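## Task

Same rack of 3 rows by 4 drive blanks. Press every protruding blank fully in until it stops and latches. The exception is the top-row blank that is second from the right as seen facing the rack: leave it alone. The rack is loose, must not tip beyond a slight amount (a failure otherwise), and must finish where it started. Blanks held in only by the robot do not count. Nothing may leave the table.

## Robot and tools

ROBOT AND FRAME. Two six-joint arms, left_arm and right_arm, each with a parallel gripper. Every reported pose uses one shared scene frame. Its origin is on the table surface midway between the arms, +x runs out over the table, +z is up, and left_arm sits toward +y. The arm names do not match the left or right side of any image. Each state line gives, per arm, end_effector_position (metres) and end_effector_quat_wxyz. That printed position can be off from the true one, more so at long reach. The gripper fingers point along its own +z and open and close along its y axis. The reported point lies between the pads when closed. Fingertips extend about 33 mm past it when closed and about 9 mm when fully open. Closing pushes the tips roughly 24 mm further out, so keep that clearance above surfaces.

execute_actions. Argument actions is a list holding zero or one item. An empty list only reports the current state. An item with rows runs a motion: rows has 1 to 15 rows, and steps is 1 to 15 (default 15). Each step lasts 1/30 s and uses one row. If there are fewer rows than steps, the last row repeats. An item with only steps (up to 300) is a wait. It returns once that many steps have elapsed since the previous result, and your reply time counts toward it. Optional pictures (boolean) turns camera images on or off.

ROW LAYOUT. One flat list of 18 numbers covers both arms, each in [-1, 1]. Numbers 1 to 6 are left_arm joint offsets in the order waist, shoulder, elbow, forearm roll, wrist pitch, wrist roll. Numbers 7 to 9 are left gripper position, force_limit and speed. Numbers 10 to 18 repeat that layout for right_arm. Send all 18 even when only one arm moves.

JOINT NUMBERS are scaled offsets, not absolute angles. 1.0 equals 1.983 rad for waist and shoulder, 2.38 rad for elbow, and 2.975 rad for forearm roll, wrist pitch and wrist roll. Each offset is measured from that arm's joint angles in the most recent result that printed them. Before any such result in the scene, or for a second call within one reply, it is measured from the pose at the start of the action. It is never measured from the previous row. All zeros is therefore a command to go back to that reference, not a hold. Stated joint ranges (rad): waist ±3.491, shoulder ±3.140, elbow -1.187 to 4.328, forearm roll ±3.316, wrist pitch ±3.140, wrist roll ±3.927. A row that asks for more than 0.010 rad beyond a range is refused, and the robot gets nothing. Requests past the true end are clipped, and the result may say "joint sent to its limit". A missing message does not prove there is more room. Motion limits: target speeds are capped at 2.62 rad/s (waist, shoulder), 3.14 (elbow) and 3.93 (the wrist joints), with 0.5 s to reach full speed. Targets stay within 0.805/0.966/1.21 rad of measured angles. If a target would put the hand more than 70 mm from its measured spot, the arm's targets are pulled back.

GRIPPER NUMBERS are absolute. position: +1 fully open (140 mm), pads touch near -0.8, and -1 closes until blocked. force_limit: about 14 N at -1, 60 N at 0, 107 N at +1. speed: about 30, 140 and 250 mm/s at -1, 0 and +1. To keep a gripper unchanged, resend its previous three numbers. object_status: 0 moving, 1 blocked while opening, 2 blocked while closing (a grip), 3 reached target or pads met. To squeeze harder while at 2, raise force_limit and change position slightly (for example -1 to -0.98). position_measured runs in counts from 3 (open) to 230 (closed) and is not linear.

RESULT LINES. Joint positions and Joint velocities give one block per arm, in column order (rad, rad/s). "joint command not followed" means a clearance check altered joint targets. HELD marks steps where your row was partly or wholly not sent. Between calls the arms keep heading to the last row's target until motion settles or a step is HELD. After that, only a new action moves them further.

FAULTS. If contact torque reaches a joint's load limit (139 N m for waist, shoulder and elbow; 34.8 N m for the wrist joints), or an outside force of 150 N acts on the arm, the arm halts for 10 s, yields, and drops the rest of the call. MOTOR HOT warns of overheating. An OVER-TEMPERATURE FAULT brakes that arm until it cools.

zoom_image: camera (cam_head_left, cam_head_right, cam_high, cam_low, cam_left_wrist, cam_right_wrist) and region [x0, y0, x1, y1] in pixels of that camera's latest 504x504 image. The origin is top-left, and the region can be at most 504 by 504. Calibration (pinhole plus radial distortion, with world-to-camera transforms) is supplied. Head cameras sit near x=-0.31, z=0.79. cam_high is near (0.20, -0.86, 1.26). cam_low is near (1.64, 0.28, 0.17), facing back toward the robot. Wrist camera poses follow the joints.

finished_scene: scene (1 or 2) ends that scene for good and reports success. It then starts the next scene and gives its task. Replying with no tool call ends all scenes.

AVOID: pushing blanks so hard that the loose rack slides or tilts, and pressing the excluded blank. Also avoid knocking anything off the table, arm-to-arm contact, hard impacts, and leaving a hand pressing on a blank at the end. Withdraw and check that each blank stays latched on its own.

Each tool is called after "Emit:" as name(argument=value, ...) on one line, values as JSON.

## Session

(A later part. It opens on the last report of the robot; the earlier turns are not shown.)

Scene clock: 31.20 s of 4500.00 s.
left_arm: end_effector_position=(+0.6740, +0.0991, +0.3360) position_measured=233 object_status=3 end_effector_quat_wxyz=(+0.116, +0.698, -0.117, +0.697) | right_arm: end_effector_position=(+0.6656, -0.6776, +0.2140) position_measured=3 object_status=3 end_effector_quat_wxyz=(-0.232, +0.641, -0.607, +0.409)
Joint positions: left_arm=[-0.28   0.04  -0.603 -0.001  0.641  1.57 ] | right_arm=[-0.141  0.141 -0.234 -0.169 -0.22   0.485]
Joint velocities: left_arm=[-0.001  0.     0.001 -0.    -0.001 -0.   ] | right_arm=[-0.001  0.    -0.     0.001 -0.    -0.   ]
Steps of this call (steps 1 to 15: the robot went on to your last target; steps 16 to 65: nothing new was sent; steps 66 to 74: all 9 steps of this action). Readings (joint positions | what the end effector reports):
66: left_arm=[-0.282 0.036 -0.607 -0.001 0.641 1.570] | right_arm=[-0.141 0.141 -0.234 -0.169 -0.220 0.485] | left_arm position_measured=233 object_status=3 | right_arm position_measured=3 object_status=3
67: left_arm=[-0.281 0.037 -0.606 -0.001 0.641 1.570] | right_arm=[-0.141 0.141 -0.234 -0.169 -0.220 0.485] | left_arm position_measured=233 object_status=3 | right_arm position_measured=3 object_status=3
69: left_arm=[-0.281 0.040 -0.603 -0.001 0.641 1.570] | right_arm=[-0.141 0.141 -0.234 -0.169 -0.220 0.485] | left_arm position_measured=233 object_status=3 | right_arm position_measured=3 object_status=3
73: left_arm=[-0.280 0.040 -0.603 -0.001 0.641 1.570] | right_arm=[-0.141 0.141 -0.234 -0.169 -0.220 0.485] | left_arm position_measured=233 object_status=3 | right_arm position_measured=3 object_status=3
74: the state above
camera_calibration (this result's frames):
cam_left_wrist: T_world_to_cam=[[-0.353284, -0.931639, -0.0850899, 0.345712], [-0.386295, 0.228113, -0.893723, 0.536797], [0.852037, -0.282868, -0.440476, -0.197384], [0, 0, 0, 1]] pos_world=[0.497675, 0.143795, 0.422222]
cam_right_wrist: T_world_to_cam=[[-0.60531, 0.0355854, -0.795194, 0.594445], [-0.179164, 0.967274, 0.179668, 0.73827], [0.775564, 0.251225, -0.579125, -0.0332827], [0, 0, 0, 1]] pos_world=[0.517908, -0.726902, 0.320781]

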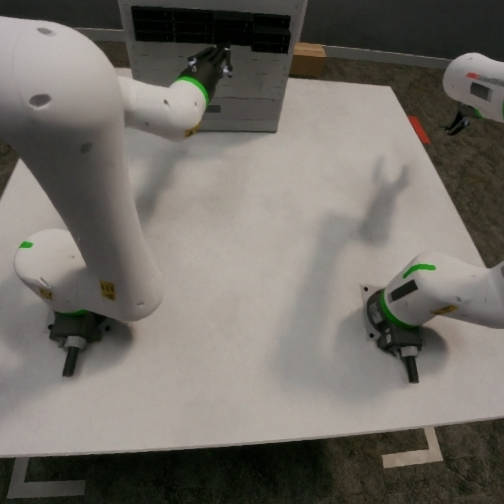

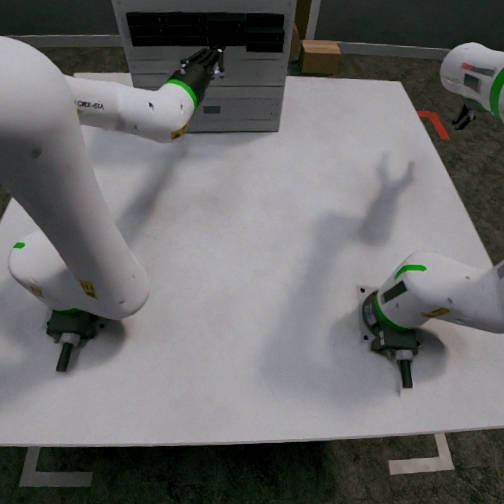

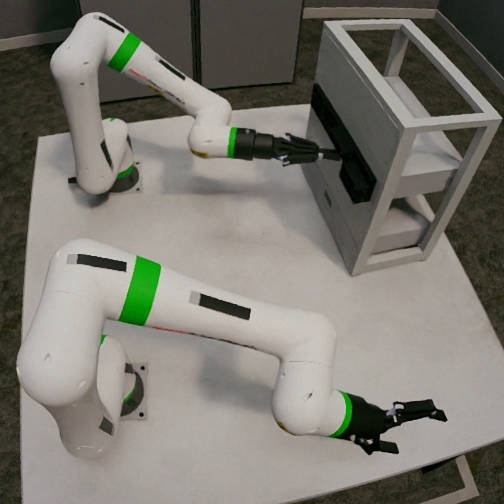

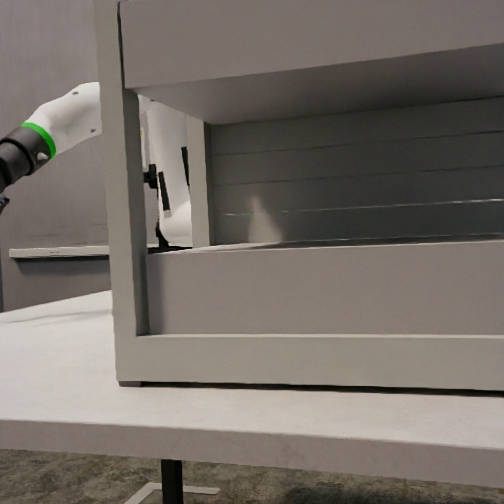

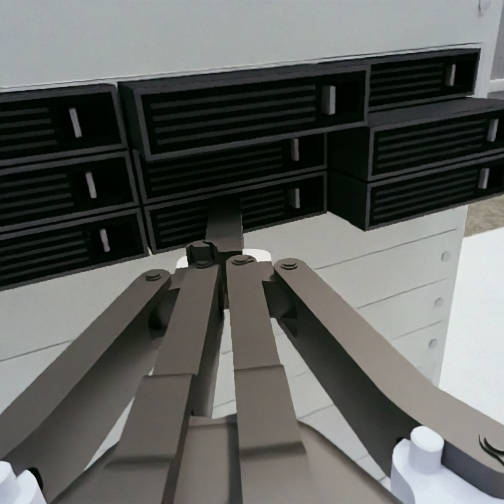

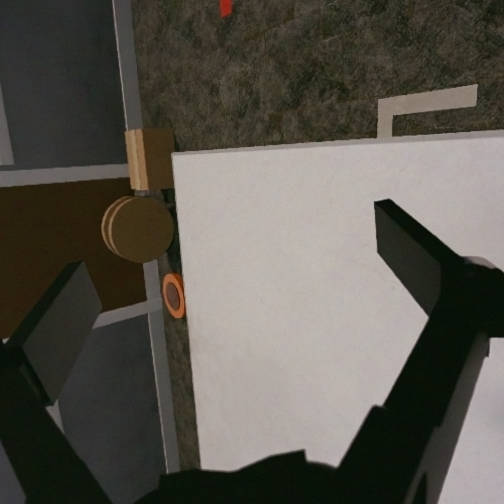

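Emit:
execute_actions(actions=[{"rows":[[-0.0126,-0.0605,-0.0504,0,0,0,-1,0,0,0,0,0,0,0,0,1,0,0]],"steps":12}], pictures=false)

Emit:
execute_actions(actions=[{"rows":[[-0.069,0.089,0.077,0,-0.0013,0,-1,0,0,0,0,0,0,0,0,1,0,0]]}], pictures=false)

Emit:
execute_actions(actions=[{"rows":[[0.0095,0.0275,0.0263,0,-0.0027,0,-1,0,0,0,0,0,0,0,0,1,0,0]],"steps":12}])

Scene clock: 40.43 s of 4500.00 s.
left_arm: end_effector_position=(+0.6189, +0.1004, +0.3352) position_measured=233 object_status=3 end_effector_quat_wxyz=(+0.124, +0.696, -0.126, +0.695) | right_arm: end_effector_position=(+0.6656, -0.6776, +0.2140) position_measured=3 object_status=3 end_effector_quat_wxyz=(-0.232, +0.641, -0.607, +0.409)
Joint positions: left_arm=[-0.305 -0.08  -0.723 -0.001  0.641  1.57 ] | right_arm=[-0.141  0.141 -0.234 -0.169 -0.22   0.485]
Joint velocities: left_arm=[-0.001  0.    -0.001 -0.    -0.001 -0.   ] | right_arm=[-0.001  0.    -0.    -0.001 -0.001  0.   ]
Steps of this call (steps 1 to 15: the robot went on to your last target; steps 16 to 90: nothing new was sent; then 5.83 s passed at rest; steps 91 to 102: all 12 steps of this action). Readings (joint positions | what the end effector reports):
91: left_arm=[-0.280 0.040 -0.603 -0.001 0.641 1.570] | right_arm=[-0.141 0.141 -0.234 -0.169 -0.220 0.485] | left_arm position_measured=233 object_status=3 | right_arm position_measured=3 object_status=3
92: left_arm=[-0.281 0.038 -0.605 -0.001 0.641 1.570] | right_arm=[-0.141 0.141 -0.234 -0.169 -0.220 0.485] | left_arm position_measured=233 object_status=3 | right_arm position_measured=3 object_status=3
94: left_arm=[-0.285 0.018 -0.626 -0.001 0.641 1.570] | right_arm=[-0.141 0.141 -0.234 -0.169 -0.220 0.485] | left_arm position_measured=233 object_status=3 | right_arm position_measured=3 object_status=3
98: left_arm=[-0.302 -0.063 -0.706 -0.001 0.641 1.570] | right_arm=[-0.141 0.141 -0.234 -0.169 -0.220 0.485] | left_arm position_measured=233 object_status=3 | right_arm position_measured=3 object_status=3
102: the state above

Scene clock: 40.93 s of 4500.00 s.
left_arm: end_effector_position=(+0.6304, -0.0104, +0.3379) position_measured=233 object_status=3 end_effector_quat_wxyz=(+0.172, +0.685, -0.173, +0.686) | right_arm: end_effector_position=(+0.6656, -0.6776, +0.2140) position_measured=3 object_status=3 end_effector_quat_wxyz=(-0.232, +0.641, -0.607, +0.409)
Joint positions: left_arm=[-0.442  0.097 -0.54  -0.001  0.637  1.57 ] | right_arm=[-0.141  0.141 -0.234 -0.169 -0.22   0.485]
Joint velocities: left_arm=[ 0.001  0.     0.002 -0.001 -0.     0.   ] | right_arm=[ 0.     0.     0.    -0.     0.001  0.   ]
Steps of this call (steps 1 to 15: all 15 steps of this action). Readings (joint positions | what the end effector reports):
1: left_arm=[-0.305 -0.080 -0.723 -0.001 0.641 1.570] | right_arm=[-0.141 0.141 -0.234 -0.169 -0.220 0.485] | left_arm position_measured=233 object_status=3 | right_arm position_measured=3 object_status=3
2: left_arm=[-0.307 -0.078 -0.721 -0.001 0.641 1.570] | right_arm=[-0.141 0.141 -0.234 -0.169 -0.220 0.485] | left_arm position_measured=233 object_status=3 | right_arm position_measured=3 object_status=3
4: left_arm=[-0.323 -0.057 -0.699 -0.001 0.641 1.570] | right_arm=[-0.141 0.141 -0.234 -0.169 -0.220 0.485] | left_arm position_measured=233 object_status=3 | right_arm position_measured=3 object_status=3
8: left_arm=[-0.393 0.033 -0.605 -0.001 0.639 1.570] | right_arm=[-0.141 0.141 -0.234 -0.169 -0.220 0.485] | left_arm position_measured=233 object_status=3 | right_arm position_measured=3 object_status=3
15: the state above

Scene clock: 41.33 s of 4500.00 s.
left_arm: end_effector_position=(+0.6606, -0.0102, +0.3379) position_measured=233 object_status=3 end_effector_quat_wxyz=(+0.165, +0.687, -0.166, +0.688) | right_arm: end_effector_position=(+0.6656, -0.6776, +0.2140) position_measured=3 object_status=3 end_effector_quat_wxyz=(-0.232, +0.641, -0.607, +0.409)
Joint positions: left_arm=[-0.423  0.151 -0.477 -0.001  0.629  1.57 ] | right_arm=[-0.141  0.141 -0.234 -0.169 -0.22   0.485]
Joint velocities: left_arm=[ 0.002 -0.     0.002 -0.     0.001  0.   ] | right_arm=[-0.     0.     0.     0.     0.001 -0.   ]
Steps of this call (steps 1 to 12: all 12 steps of this action). Readings (joint positions | what the end effector reports):
1: left_arm=[-0.442 0.097 -0.539 -0.001 0.637 1.570] | right_arm=[-0.141 0.141 -0.234 -0.169 -0.220 0.485] | left_arm position_measured=233 object_status=3 | right_arm position_measured=3 object_status=3
2: left_arm=[-0.441 0.099 -0.537 -0.001 0.637 1.570] | right_arm=[-0.141 0.141 -0.234 -0.169 -0.220 0.485] | left_arm position_measured=233 object_status=3 | right_arm position_measured=3 object_status=3
4: left_arm=[-0.434 0.120 -0.513 -0.001 0.634 1.570] | right_arm=[-0.141 0.141 -0.234 -0.169 -0.220 0.485] | left_arm position_measured=233 object_status=3 | right_arm position_measured=3 object_status=3
8: left_arm=[-0.423 0.151 -0.477 -0.001 0.629 1.570] | right_arm=[-0.141 0.141 -0.234 -0.169 -0.220 0.485] | left_arm position_measured=233 object_status=3 | right_arm position_measured=3 object_status=3
12: the state above
camera_calibration (this result's frames):
cam_left_wrist: T_world_to_cam=[[-0.48211, -0.871959, -0.0851942, 0.325039], [-0.347481, 0.279573, -0.895039, 0.533559], [0.804255, -0.401904, -0.437774, -0.186571], [0, 0, 0, 1]] pos_world=[0.492157, 0.0592678, 0.423572]
cam_right_wrist: T_world_to_cam=[[-0.605309, 0.0355851, -0.795194, 0.594444], [-0.179164, 0.967274, 0.179667, 0.738271], [0.775565, 0.251225, -0.579125, -0.033283], [0, 0, 0, 1]] pos_world=[0.517908, -0.726902, 0.320781]

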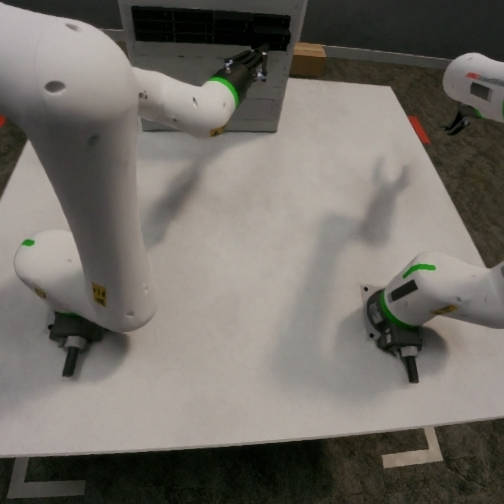

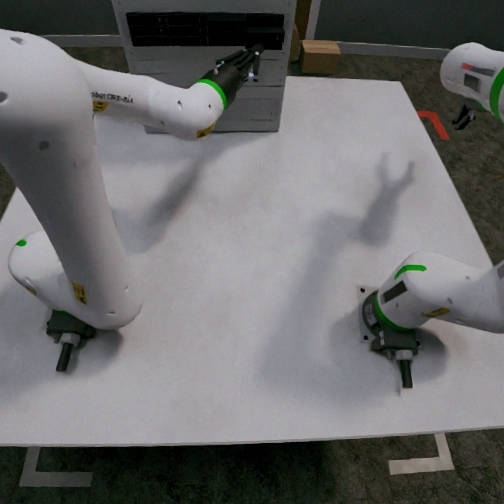

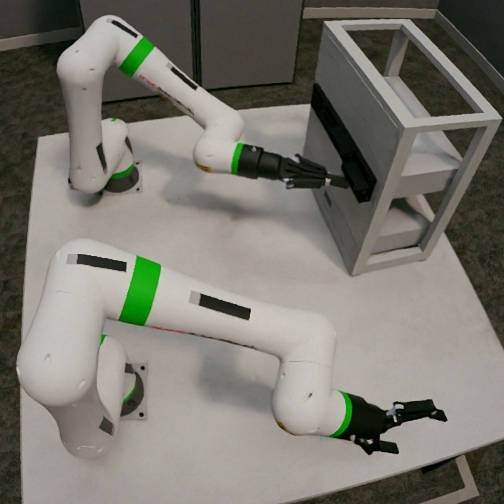

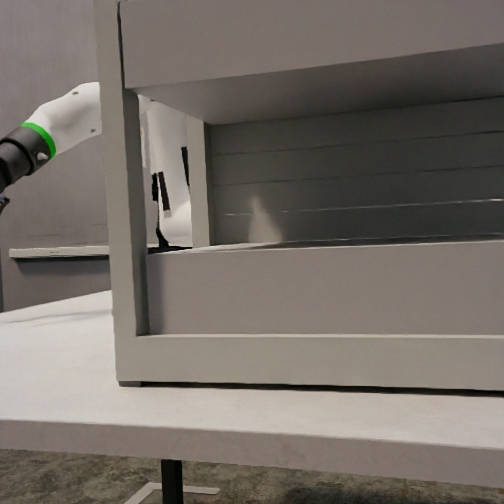

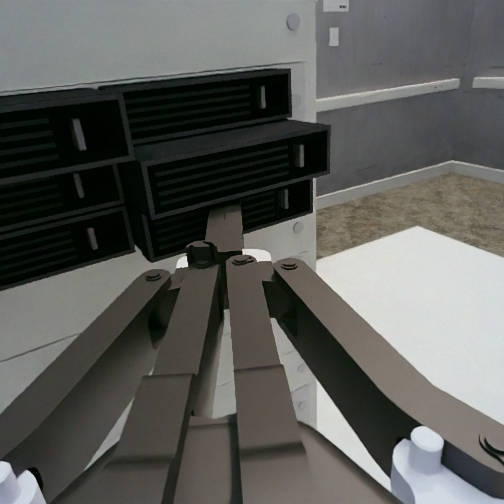

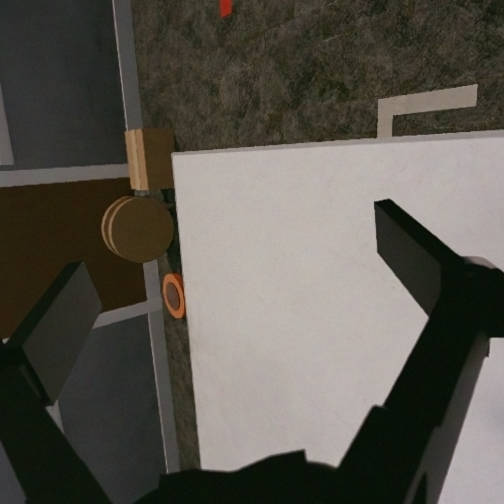

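Emit:
execute_actions(actions=[{"rows":[[-0.0095,-0.0275,-0.0263,0,0.0027,0,-1,0,0,0,0,0,0,0,0,1,0,0]],"steps":9}], pictures=false)

Emit:
execute_actions(actions=[{"rows":[[0,-0.022,0.0118,0,-0.0242,0,-1,0,0,0,0,0,0,0,0,1,0,0]],"steps":10}], pictures=false)

Emit:
execute_actions(actions=[{"rows":[[0.012,0.036,0.032,0,-0.002,0,-1,0,0,0,0,0,0,0,0,1,0,0]],"steps":12}])

Scene clock: 49.47 s of 4500.00 s.
left_arm: end_effector_position=(+0.6305, -0.0104, +0.3380) position_measured=233 object_status=3 end_effector_quat_wxyz=(+0.172, +0.685, -0.173, +0.686) | right_arm: end_effector_position=(+0.6656, -0.6776, +0.2140) position_measured=3 object_status=3 end_effector_quat_wxyz=(-0.232, +0.641, -0.607, +0.409)
Joint positions: left_arm=[-0.442  0.097 -0.539 -0.001  0.637  1.57 ] | right_arm=[-0.141  0.141 -0.234 -0.169 -0.22   0.485]
Joint velocities: left_arm=[ 0.    -0.    -0.003  0.     0.002  0.   ] | right_arm=[ 0.     0.001 -0.    -0.     0.001 -0.   ]
Steps of this call (steps 1 to 15: the robot went on to your last target; steps 16 to 90: nothing new was sent; then 4.83 s passed at rest; steps 91 to 99: all 9 steps of this action). Readings (joint positions | what the end effector reports):
91: left_arm=[-0.423 0.151 -0.477 -0.001 0.629 1.570] | right_arm=[-0.141 0.141 -0.234 -0.169 -0.220 0.485] | left_arm position_measured=233 object_status=3 | right_arm position_measured=3 object_status=3
92: left_arm=[-0.424 0.149 -0.479 -0.001 0.630 1.570] | right_arm=[-0.141 0.141 -0.234 -0.169 -0.220 0.485] | left_arm position_measured=233 object_status=3 | right_arm position_measured=3 object_status=3
94: left_arm=[-0.431 0.129 -0.503 -0.001 0.633 1.570] | right_arm=[-0.141 0.141 -0.234 -0.169 -0.220 0.485] | left_arm position_measured=233 object_status=3 | right_arm position_measured=3 object_status=3
98: left_arm=[-0.442 0.097 -0.539 -0.001 0.637 1.570] | right_arm=[-0.141 0.141 -0.234 -0.169 -0.220 0.485] | left_arm position_measured=233 object_status=3 | right_arm position_measured=3 object_status=3
99: the state above

Scene clock: 49.80 s of 4500.00 s.
left_arm: end_effector_position=(+0.6301, -0.0101, +0.3646) position_measured=233 object_status=3 end_effector_quat_wxyz=(+0.172, +0.685, -0.173, +0.686) | right_arm: end_effector_position=(+0.6656, -0.6776, +0.2140) position_measured=3 object_status=3 end_effector_quat_wxyz=(-0.232, +0.641, -0.607, +0.409)
Joint positions: left_arm=[-0.442  0.053 -0.511 -0.001  0.565  1.57 ] | right_arm=[-0.141  0.141 -0.234 -0.169 -0.22   0.485]
Joint velocities: left_arm=[-0.     0.001 -0.    -0.001 -0.005  0.   ] | right_arm=[-0.    -0.001 -0.     0.001  0.    -0.   ]
Steps of this call (steps 1 to 10: all 10 steps of this action). Readings (joint positions | what the end effector reports):
1: left_arm=[-0.442 0.097 -0.539 -0.001 0.637 1.570] | right_arm=[-0.141 0.141 -0.234 -0.169 -0.220 0.485] | left_arm position_measured=233 object_status=3 | right_arm position_measured=3 object_status=3
2: left_arm=[-0.442 0.095 -0.538 -0.001 0.634 1.570] | right_arm=[-0.141 0.141 -0.234 -0.169 -0.220 0.485] | left_arm position_measured=233 object_status=3 | right_arm position_measured=3 object_status=3
4: left_arm=[-0.442 0.076 -0.526 -0.001 0.603 1.570] | right_arm=[-0.141 0.141 -0.234 -0.169 -0.220 0.485] | left_arm position_measured=233 object_status=3 | right_arm position_measured=3 object_status=3
8: left_arm=[-0.442 0.053 -0.511 -0.001 0.566 1.570] | right_arm=[-0.141 0.141 -0.234 -0.169 -0.220 0.485] | left_arm position_measured=233 object_status=3 | right_arm position_measured=3 object_status=3
10: the state above

Scene clock: 50.20 s of 4500.00 s.
left_arm: end_effector_position=(+0.6679, -0.0096, +0.3633) position_measured=233 object_status=3 end_effector_quat_wxyz=(+0.163, +0.688, -0.165, +0.688) | right_arm: end_effector_position=(+0.6656, -0.6776, +0.2140) position_measured=3 object_status=3 end_effector_quat_wxyz=(-0.232, +0.641, -0.607, +0.409)
Joint positions: left_arm=[-0.418  0.124 -0.435 -0.001  0.559  1.57 ] | right_arm=[-0.141  0.141 -0.234 -0.169 -0.22   0.485]
Joint velocities: left_arm=[ 0.001 -0.     0.002  0.001  0.    -0.   ] | right_arm=[ 0.     0.    -0.     0.001  0.     0.   ]
Steps of this call (steps 1 to 12: all 12 steps of this action). Readings (joint positions | what the end effector reports):
1: left_arm=[-0.442 0.053 -0.511 -0.001 0.565 1.570] | right_arm=[-0.141 0.141 -0.234 -0.169 -0.220 0.485] | left_arm position_measured=233 object_status=3 | right_arm position_measured=3 object_status=3
2: left_arm=[-0.442 0.055 -0.509 -0.001 0.565 1.570] | right_arm=[-0.141 0.141 -0.234 -0.169 -0.220 0.485] | left_arm position_measured=233 object_status=3 | right_arm position_measured=3 object_status=3
4: left_arm=[-0.435 0.076 -0.487 -0.001 0.563 1.570] | right_arm=[-0.141 0.141 -0.234 -0.169 -0.220 0.485] | left_arm position_measured=233 object_status=3 | right_arm position_measured=3 object_status=3
8: left_arm=[-0.419 0.124 -0.436 -0.001 0.560 1.570] | right_arm=[-0.141 0.141 -0.234 -0.169 -0.220 0.485] | left_arm position_measured=233 object_status=3 | right_arm position_measured=3 object_status=3
12: the state above
camera_calibration (this result's frames):
cam_left_wrist: T_world_to_cam=[[-0.477838, -0.874306, -0.0851982, 0.32836], [-0.350032, 0.27846, -0.894392, 0.560084], [0.805697, -0.397553, -0.439094, -0.181552], [0, 0, 0, 1]] pos_world=[0.499226, 0.05895, 0.449192]
cam_right_wrist: T_world_to_cam=[[-0.60531, 0.035585, -0.795194, 0.594444], [-0.179164, 0.967274, 0.179667, 0.738271], [0.775564, 0.251225, -0.579125, -0.0332828], [0, 0, 0, 1]] pos_world=[0.517908, -0.726902, 0.320781]

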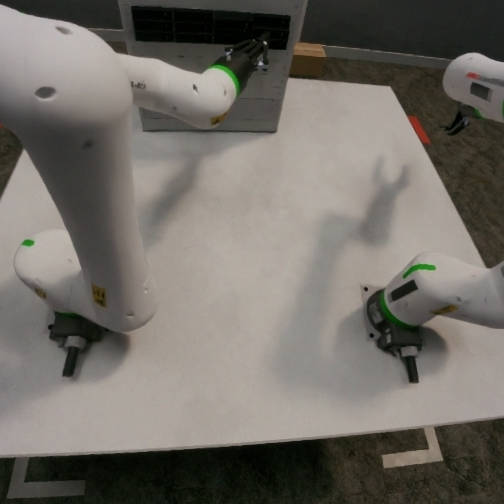

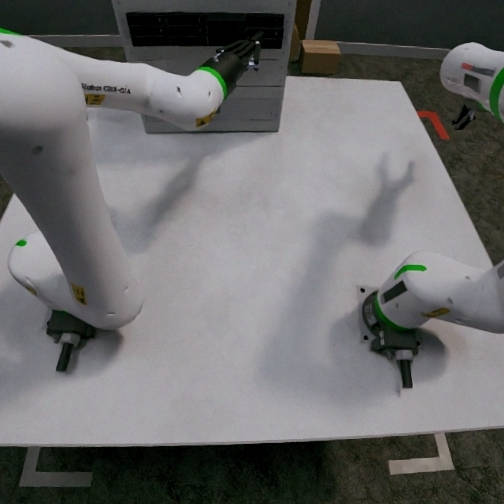

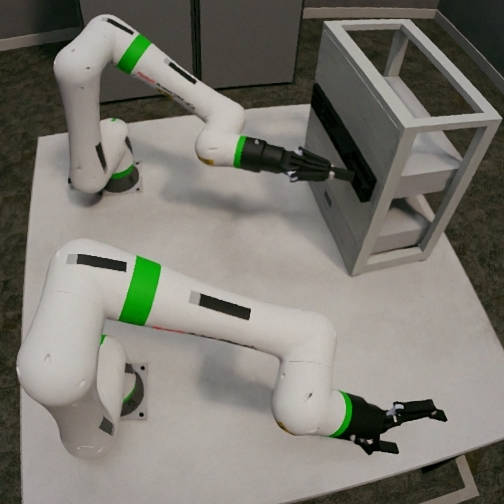

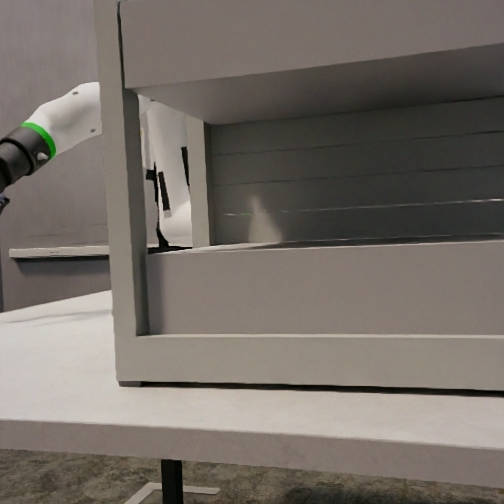

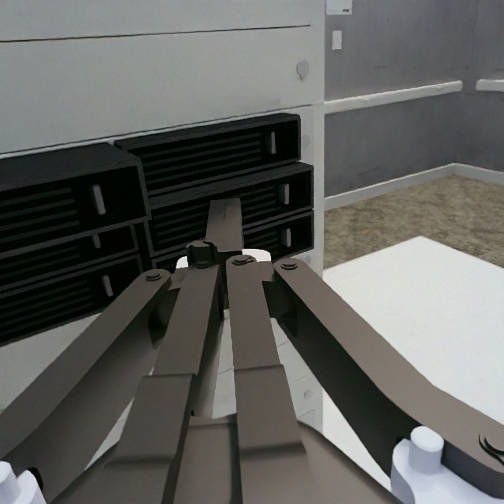

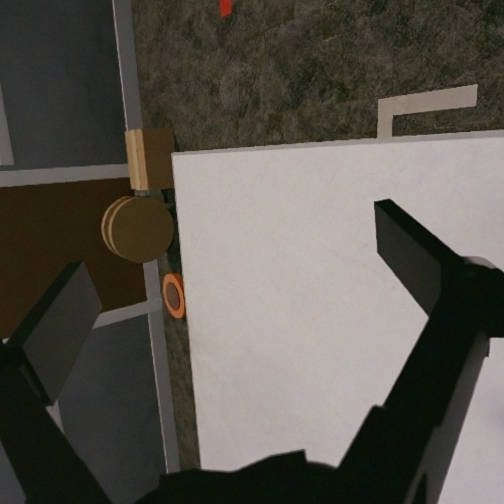

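Emit:
execute_actions(actions=[{"rows":[[0.0032,0.009,0.0089,0,-0.001,0,-1,0,0,0,0,0,0,0,0,1,0,0]]}])

Scene clock: 63.17 s of 4500.00 s.
left_arm: end_effector_position=(+0.6780, -0.0092, +0.3637) position_measured=233 object_status=3 end_effector_quat_wxyz=(+0.161, +0.688, -0.163, +0.689) | right_arm: end_effector_position=(+0.6656, -0.6776, +0.2140) position_measured=3 object_status=3 end_effector_quat_wxyz=(-0.232, +0.641, -0.607, +0.409)
Joint positions: left_arm=[-0.412  0.142 -0.414 -0.001  0.556  1.57 ] | right_arm=[-0.141  0.141 -0.234 -0.169 -0.22   0.485]
Joint velocities: left_arm=[ 0.    -0.    -0.    -0.     0.001  0.   ] | right_arm=[ 0.001 -0.001  0.    -0.001  0.001  0.   ]
Steps of this call (steps 1 to 15: the robot went on to your last target; steps 16 to 90: nothing new was sent; then 9.47 s passed at rest; steps 91 to 105: all 15 steps of this action). Readings (joint positions | what the end effector reports):
91: left_arm=[-0.418 0.125 -0.435 -0.001 0.559 1.570] | right_arm=[-0.141 0.141 -0.234 -0.169 -0.220 0.485] | left_arm position_measured=233 object_status=3 | right_arm position_measured=3 object_status=3
92: left_arm=[-0.417 0.127 -0.433 -0.001 0.559 1.570] | right_arm=[-0.141 0.141 -0.234 -0.169 -0.220 0.485] | left_arm position_measured=233 object_status=3 | right_arm position_measured=3 object_status=3
94: left_arm=[-0.413 0.139 -0.418 -0.001 0.557 1.570] | right_arm=[-0.141 0.141 -0.234 -0.169 -0.220 0.485] | left_arm position_measured=233 object_status=3 | right_arm position_measured=3 object_status=3
98: left_arm=[-0.412 0.142 -0.414 -0.001 0.556 1.570] | right_arm=[-0.141 0.141 -0.234 -0.169 -0.220 0.485] | left_arm position_measured=233 object_status=3 | right_arm position_measured=3 object_status=3
105: the state above
camera_calibration (this result's frames):
cam_left_wrist: T_world_to_cam=[[-0.472261, -0.877331, -0.0852101, 0.329793], [-0.351505, 0.276095, -0.894548, 0.564863], [0.80834, -0.392508, -0.438775, -0.191218], [0, 0, 0, 1]] pos_world=[0.508869, 0.0583273, 0.449497]
cam_right_wrist: T_world_to_cam=[[-0.60531, 0.0355852, -0.795194, 0.594444], [-0.179164, 0.967274, 0.179668, 0.73827], [0.775564, 0.251225, -0.579125, -0.0332827], [0, 0, 0, 1]] pos_world=[0.517908, -0.726902, 0.32078]

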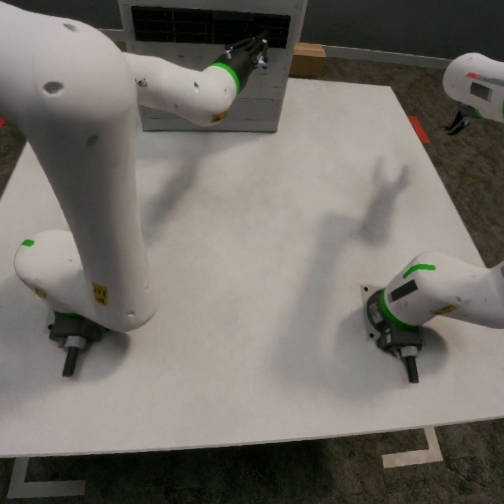

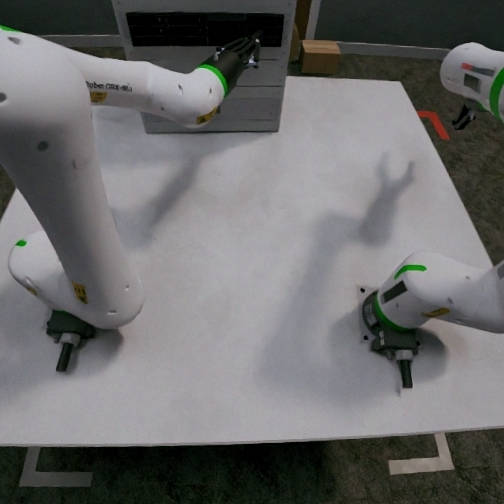

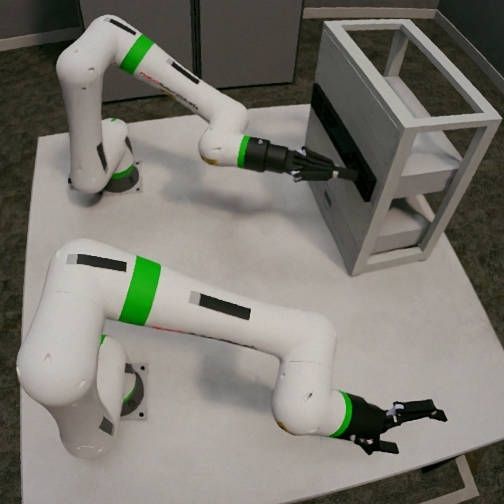

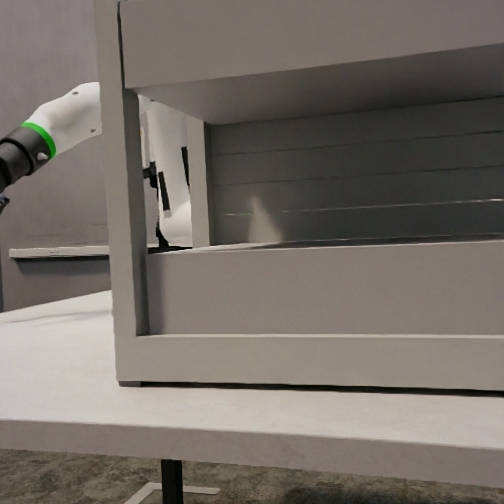

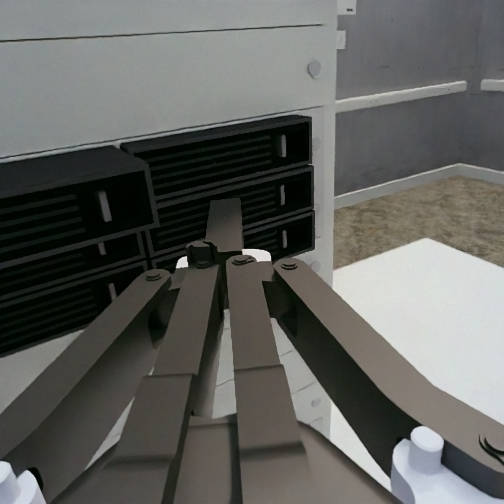

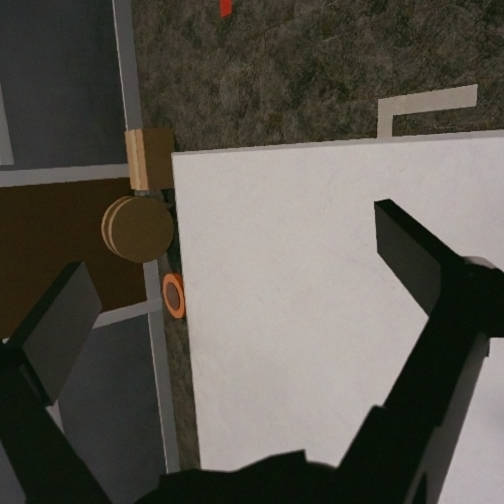

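Emit:
execute_actions(actions=[{"rows":[[0.001,0.003,0.0028,0,-0.0002,0,-1,0,0,0,0,0,0,0,0,1,0,0]],"steps":10}])

Emit:
zoom_image(camera="cam_left_wrist", region=[160,90,360,290])

Scene clock: 66.80 s of 4500.00 s.
left_arm: end_effector_position=(+0.6811, -0.0091, +0.3637) position_measured=233 object_status=3 end_effector_quat_wxyz=(+0.161, +0.688, -0.162, +0.689) | right_arm: end_effector_position=(+0.6656, -0.6776, +0.2140) position_measured=3 object_status=3 end_effector_quat_wxyz=(-0.232, +0.641, -0.607, +0.409)
Joint positions: left_arm=[-0.41   0.148 -0.408 -0.001  0.556  1.57 ] | right_arm=[-0.141  0.141 -0.234 -0.169 -0.22   0.485]
Joint velocities: left_arm=[ 0.003  0.001  0.002  0.001 -0.001  0.   ] | right_arm=[ 0.    -0.     0.     0.     0.001  0.   ]
Steps of this call (steps 1 to 15: the robot went on to your last target; steps 16 to 90: nothing new was sent; then 0.30 s passed at rest; steps 91 to 100: all 10 steps of this action). Readings (joint positions | what the end effector reports):
91: left_arm=[-0.412 0.142 -0.414 -0.001 0.556 1.570] | right_arm=[-0.141 0.141 -0.234 -0.169 -0.220 0.485] | left_arm position_measured=233 object_status=3 | right_arm position_measured=3 object_status=3
92: left_arm=[-0.411 0.144 -0.412 -0.001 0.556 1.570] | right_arm=[-0.141 0.141 -0.234 -0.169 -0.220 0.485] | left_arm position_measured=233 object_status=3 | right_arm position_measured=3 object_status=3
94: left_arm=[-0.410 0.147 -0.408 -0.001 0.556 1.570] | right_arm=[-0.141 0.141 -0.234 -0.169 -0.220 0.485] | left_arm position_measured=233 object_status=3 | right_arm position_measured=3 object_status=3
98: left_arm=[-0.410 0.148 -0.408 -0.001 0.556 1.570] | right_arm=[-0.141 0.141 -0.234 -0.169 -0.220 0.485] | left_arm position_measured=233 object_status=3 | right_arm position_measured=3 object_status=3
100: the state above
camera_calibration (this result's frames):
cam_left_wrist: T_world_to_cam=[[-0.470695, -0.878155, -0.0853873, 0.330287], [-0.351751, 0.275529, -0.894625, 0.566135], [0.809146, -0.39106, -0.438582, -0.194326], [0, 0, 0, 1]] pos_world=[0.511842, 0.0580628, 0.449453]
cam_right_wrist: T_world_to_cam=[[-0.60531, 0.0355851, -0.795194, 0.594444], [-0.179164, 0.967274, 0.179667, 0.738271], [0.775564, 0.251225, -0.579125, -0.0332828], [0, 0, 0, 1]] pos_world=[0.517908, -0.726902, 0.320781]

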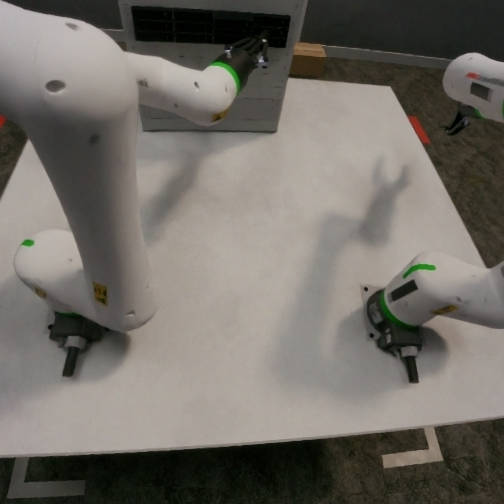

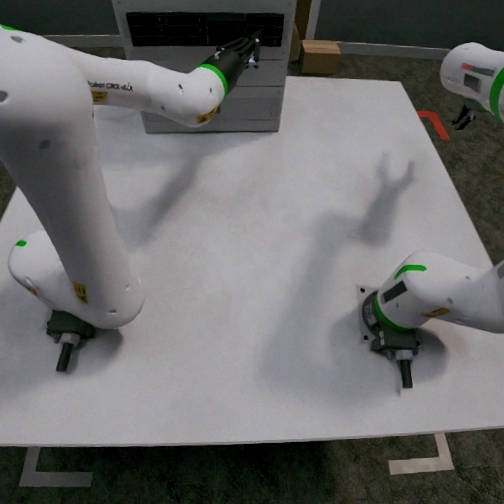

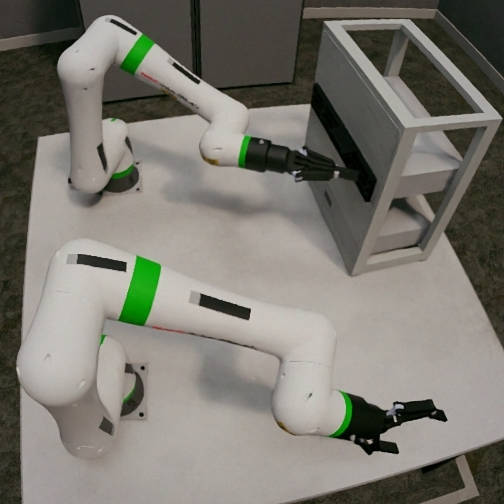

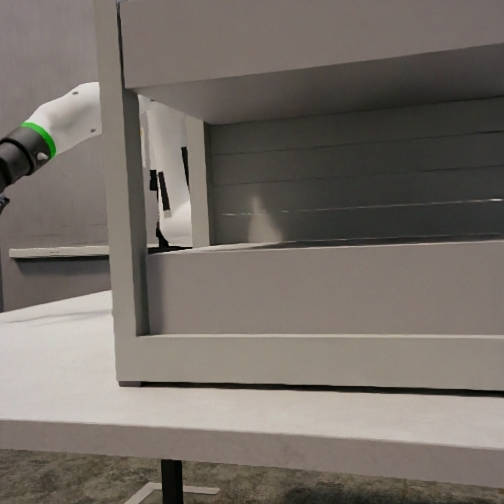

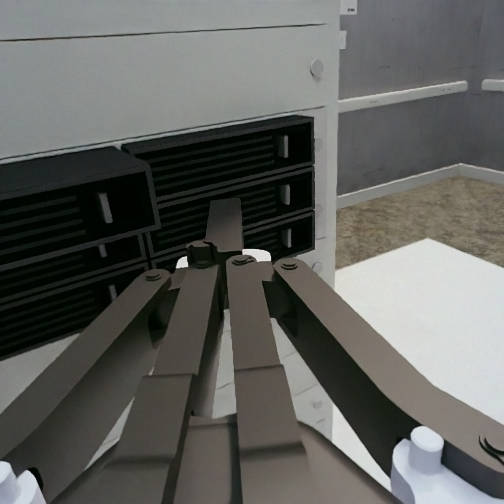

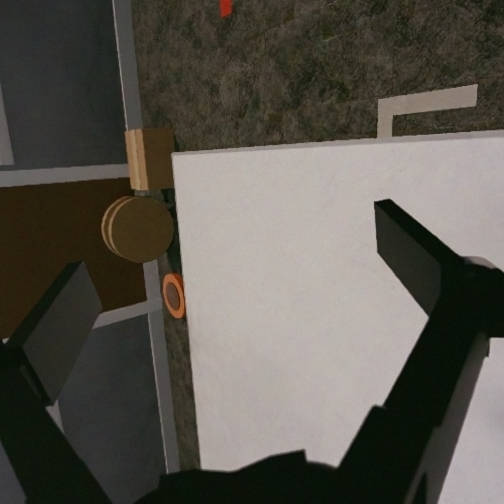

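Region (160, 90, 360, 290) of cam_left_wrist's 504x504 image, scaled by 2.520, with more detail than that image has.

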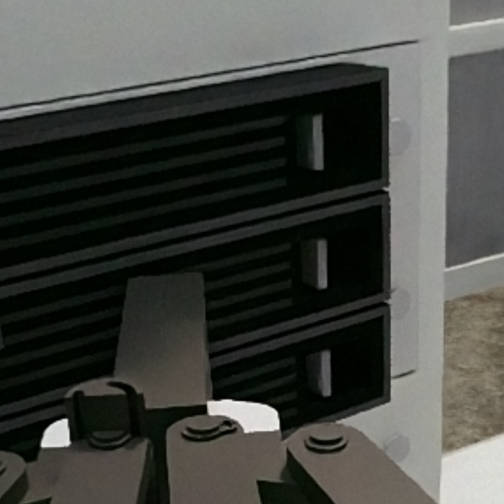

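Both appear latched. Retreat and verify.

Emit:
execute_actions(actions=[{"rows":[[-0.012,-0.055,-0.048,0,0,0,-1,0,0,0,0,0,0,0,0,1,0,0]]}])

Emit:
zoom_image(camera="cam_left_wrist", region=[0,40,340,290])

Scene clock: 72.33 s of 4500.00 s.
left_arm: end_effector_position=(+0.6295, -0.0030, +0.3640) position_measured=233 object_status=3 end_effector_quat_wxyz=(+0.168, +0.688, -0.171, +0.685) | right_arm: end_effector_position=(+0.6656, -0.6776, +0.2140) position_measured=3 object_status=3 end_effector_quat_wxyz=(-0.232, +0.641, -0.607, +0.409)
Joint positions: left_arm=[-0.434  0.039 -0.522 -0.001  0.556  1.57 ] | right_arm=[-0.141  0.141 -0.234 -0.169 -0.22   0.485]
Joint velocities: left_arm=[ 0.001  0.    -0.001  0.     0.001 -0.   ] | right_arm=[ 0.     0.     0.    -0.    -0.001  0.   ]
Steps of this call (steps 1 to 15: the robot went on to your last target; steps 16 to 90: nothing new was sent; then 2.03 s passed at rest; steps 91 to 105: all 15 steps of this action). Readings (joint positions | what the end effector reports):
91: left_arm=[-0.410 0.148 -0.407 -0.001 0.556 1.570] | right_arm=[-0.141 0.141 -0.234 -0.169 -0.220 0.485] | left_arm position_measured=233 object_status=3 | right_arm position_measured=3 object_status=3
92: left_arm=[-0.410 0.146 -0.409 -0.001 0.556 1.570] | right_arm=[-0.141 0.141 -0.234 -0.169 -0.220 0.485] | left_arm position_measured=233 object_status=3 | right_arm position_measured=3 object_status=3
94: left_arm=[-0.414 0.126 -0.431 -0.000 0.556 1.570] | right_arm=[-0.141 0.141 -0.234 -0.169 -0.220 0.485] | left_arm position_measured=233 object_status=3 | right_arm position_measured=3 object_status=3
98: left_arm=[-0.431 0.050 -0.510 -0.001 0.556 1.570] | right_arm=[-0.141 0.141 -0.234 -0.169 -0.220 0.485] | left_arm position_measured=233 object_status=3 | right_arm position_measured=3 object_status=3
105: the state above
camera_calibration (this result's frames):
cam_left_wrist: T_world_to_cam=[[-0.491773, -0.866543, -0.0852163, 0.324638], [-0.349321, 0.285992, -0.892291, 0.544295], [0.79758, -0.409037, -0.443345, -0.141065], [0, 0, 0, 1]] pos_world=[0.462293, 0.0679478, 0.450793]
cam_right_wrist: T_world_to_cam=[[-0.60531, 0.0355852, -0.795194, 0.594445], [-0.179164, 0.967274, 0.179667, 0.738271], [0.775565, 0.251225, -0.579125, -0.0332829], [0, 0, 0, 1]] pos_world=[0.517908, -0.726902, 0.320781]

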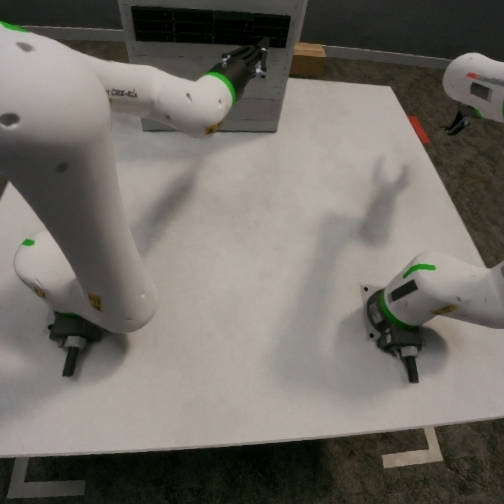

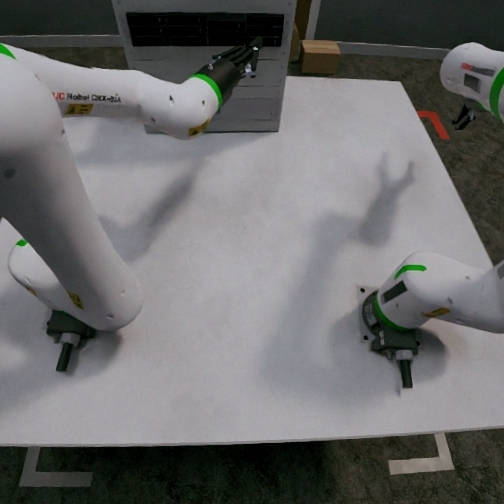

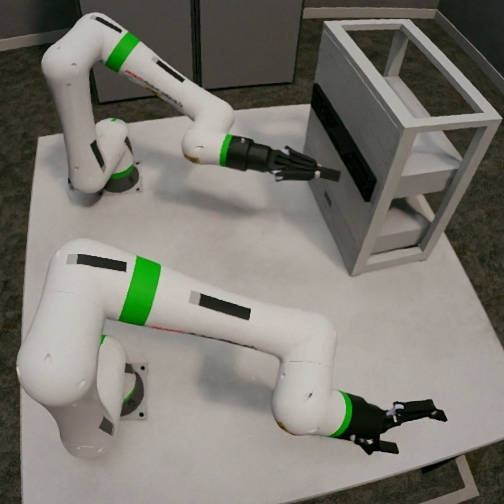

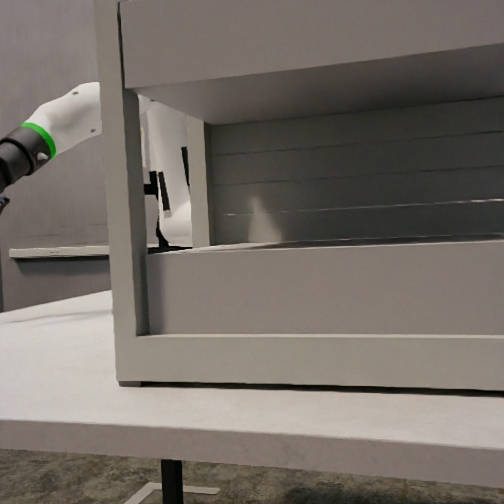

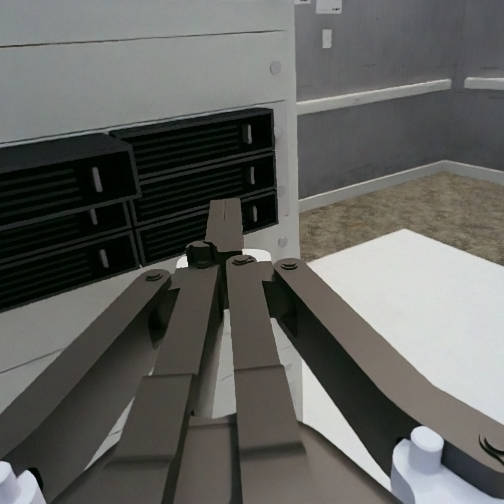

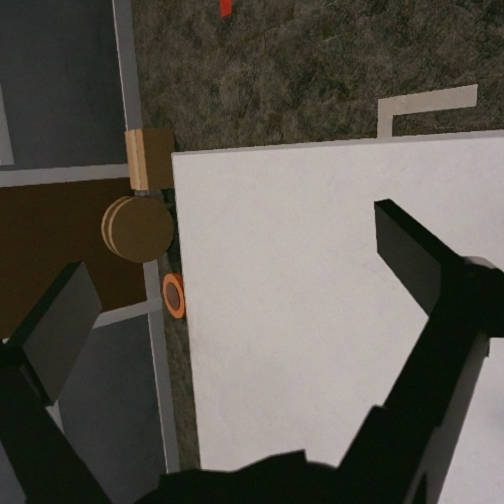

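Region (0, 40, 340, 290) of cam_left_wrist's 504x504 image, scaled by 1.482, with more detail than that image has; it fills the top 371 rows of this view, and the rest is white.

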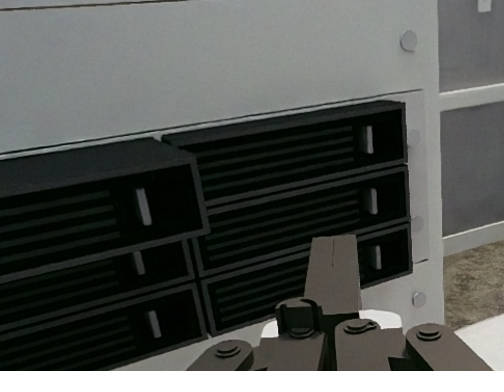

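Emit:
finished_scene(scene=2)

The scene is finished: the task was done.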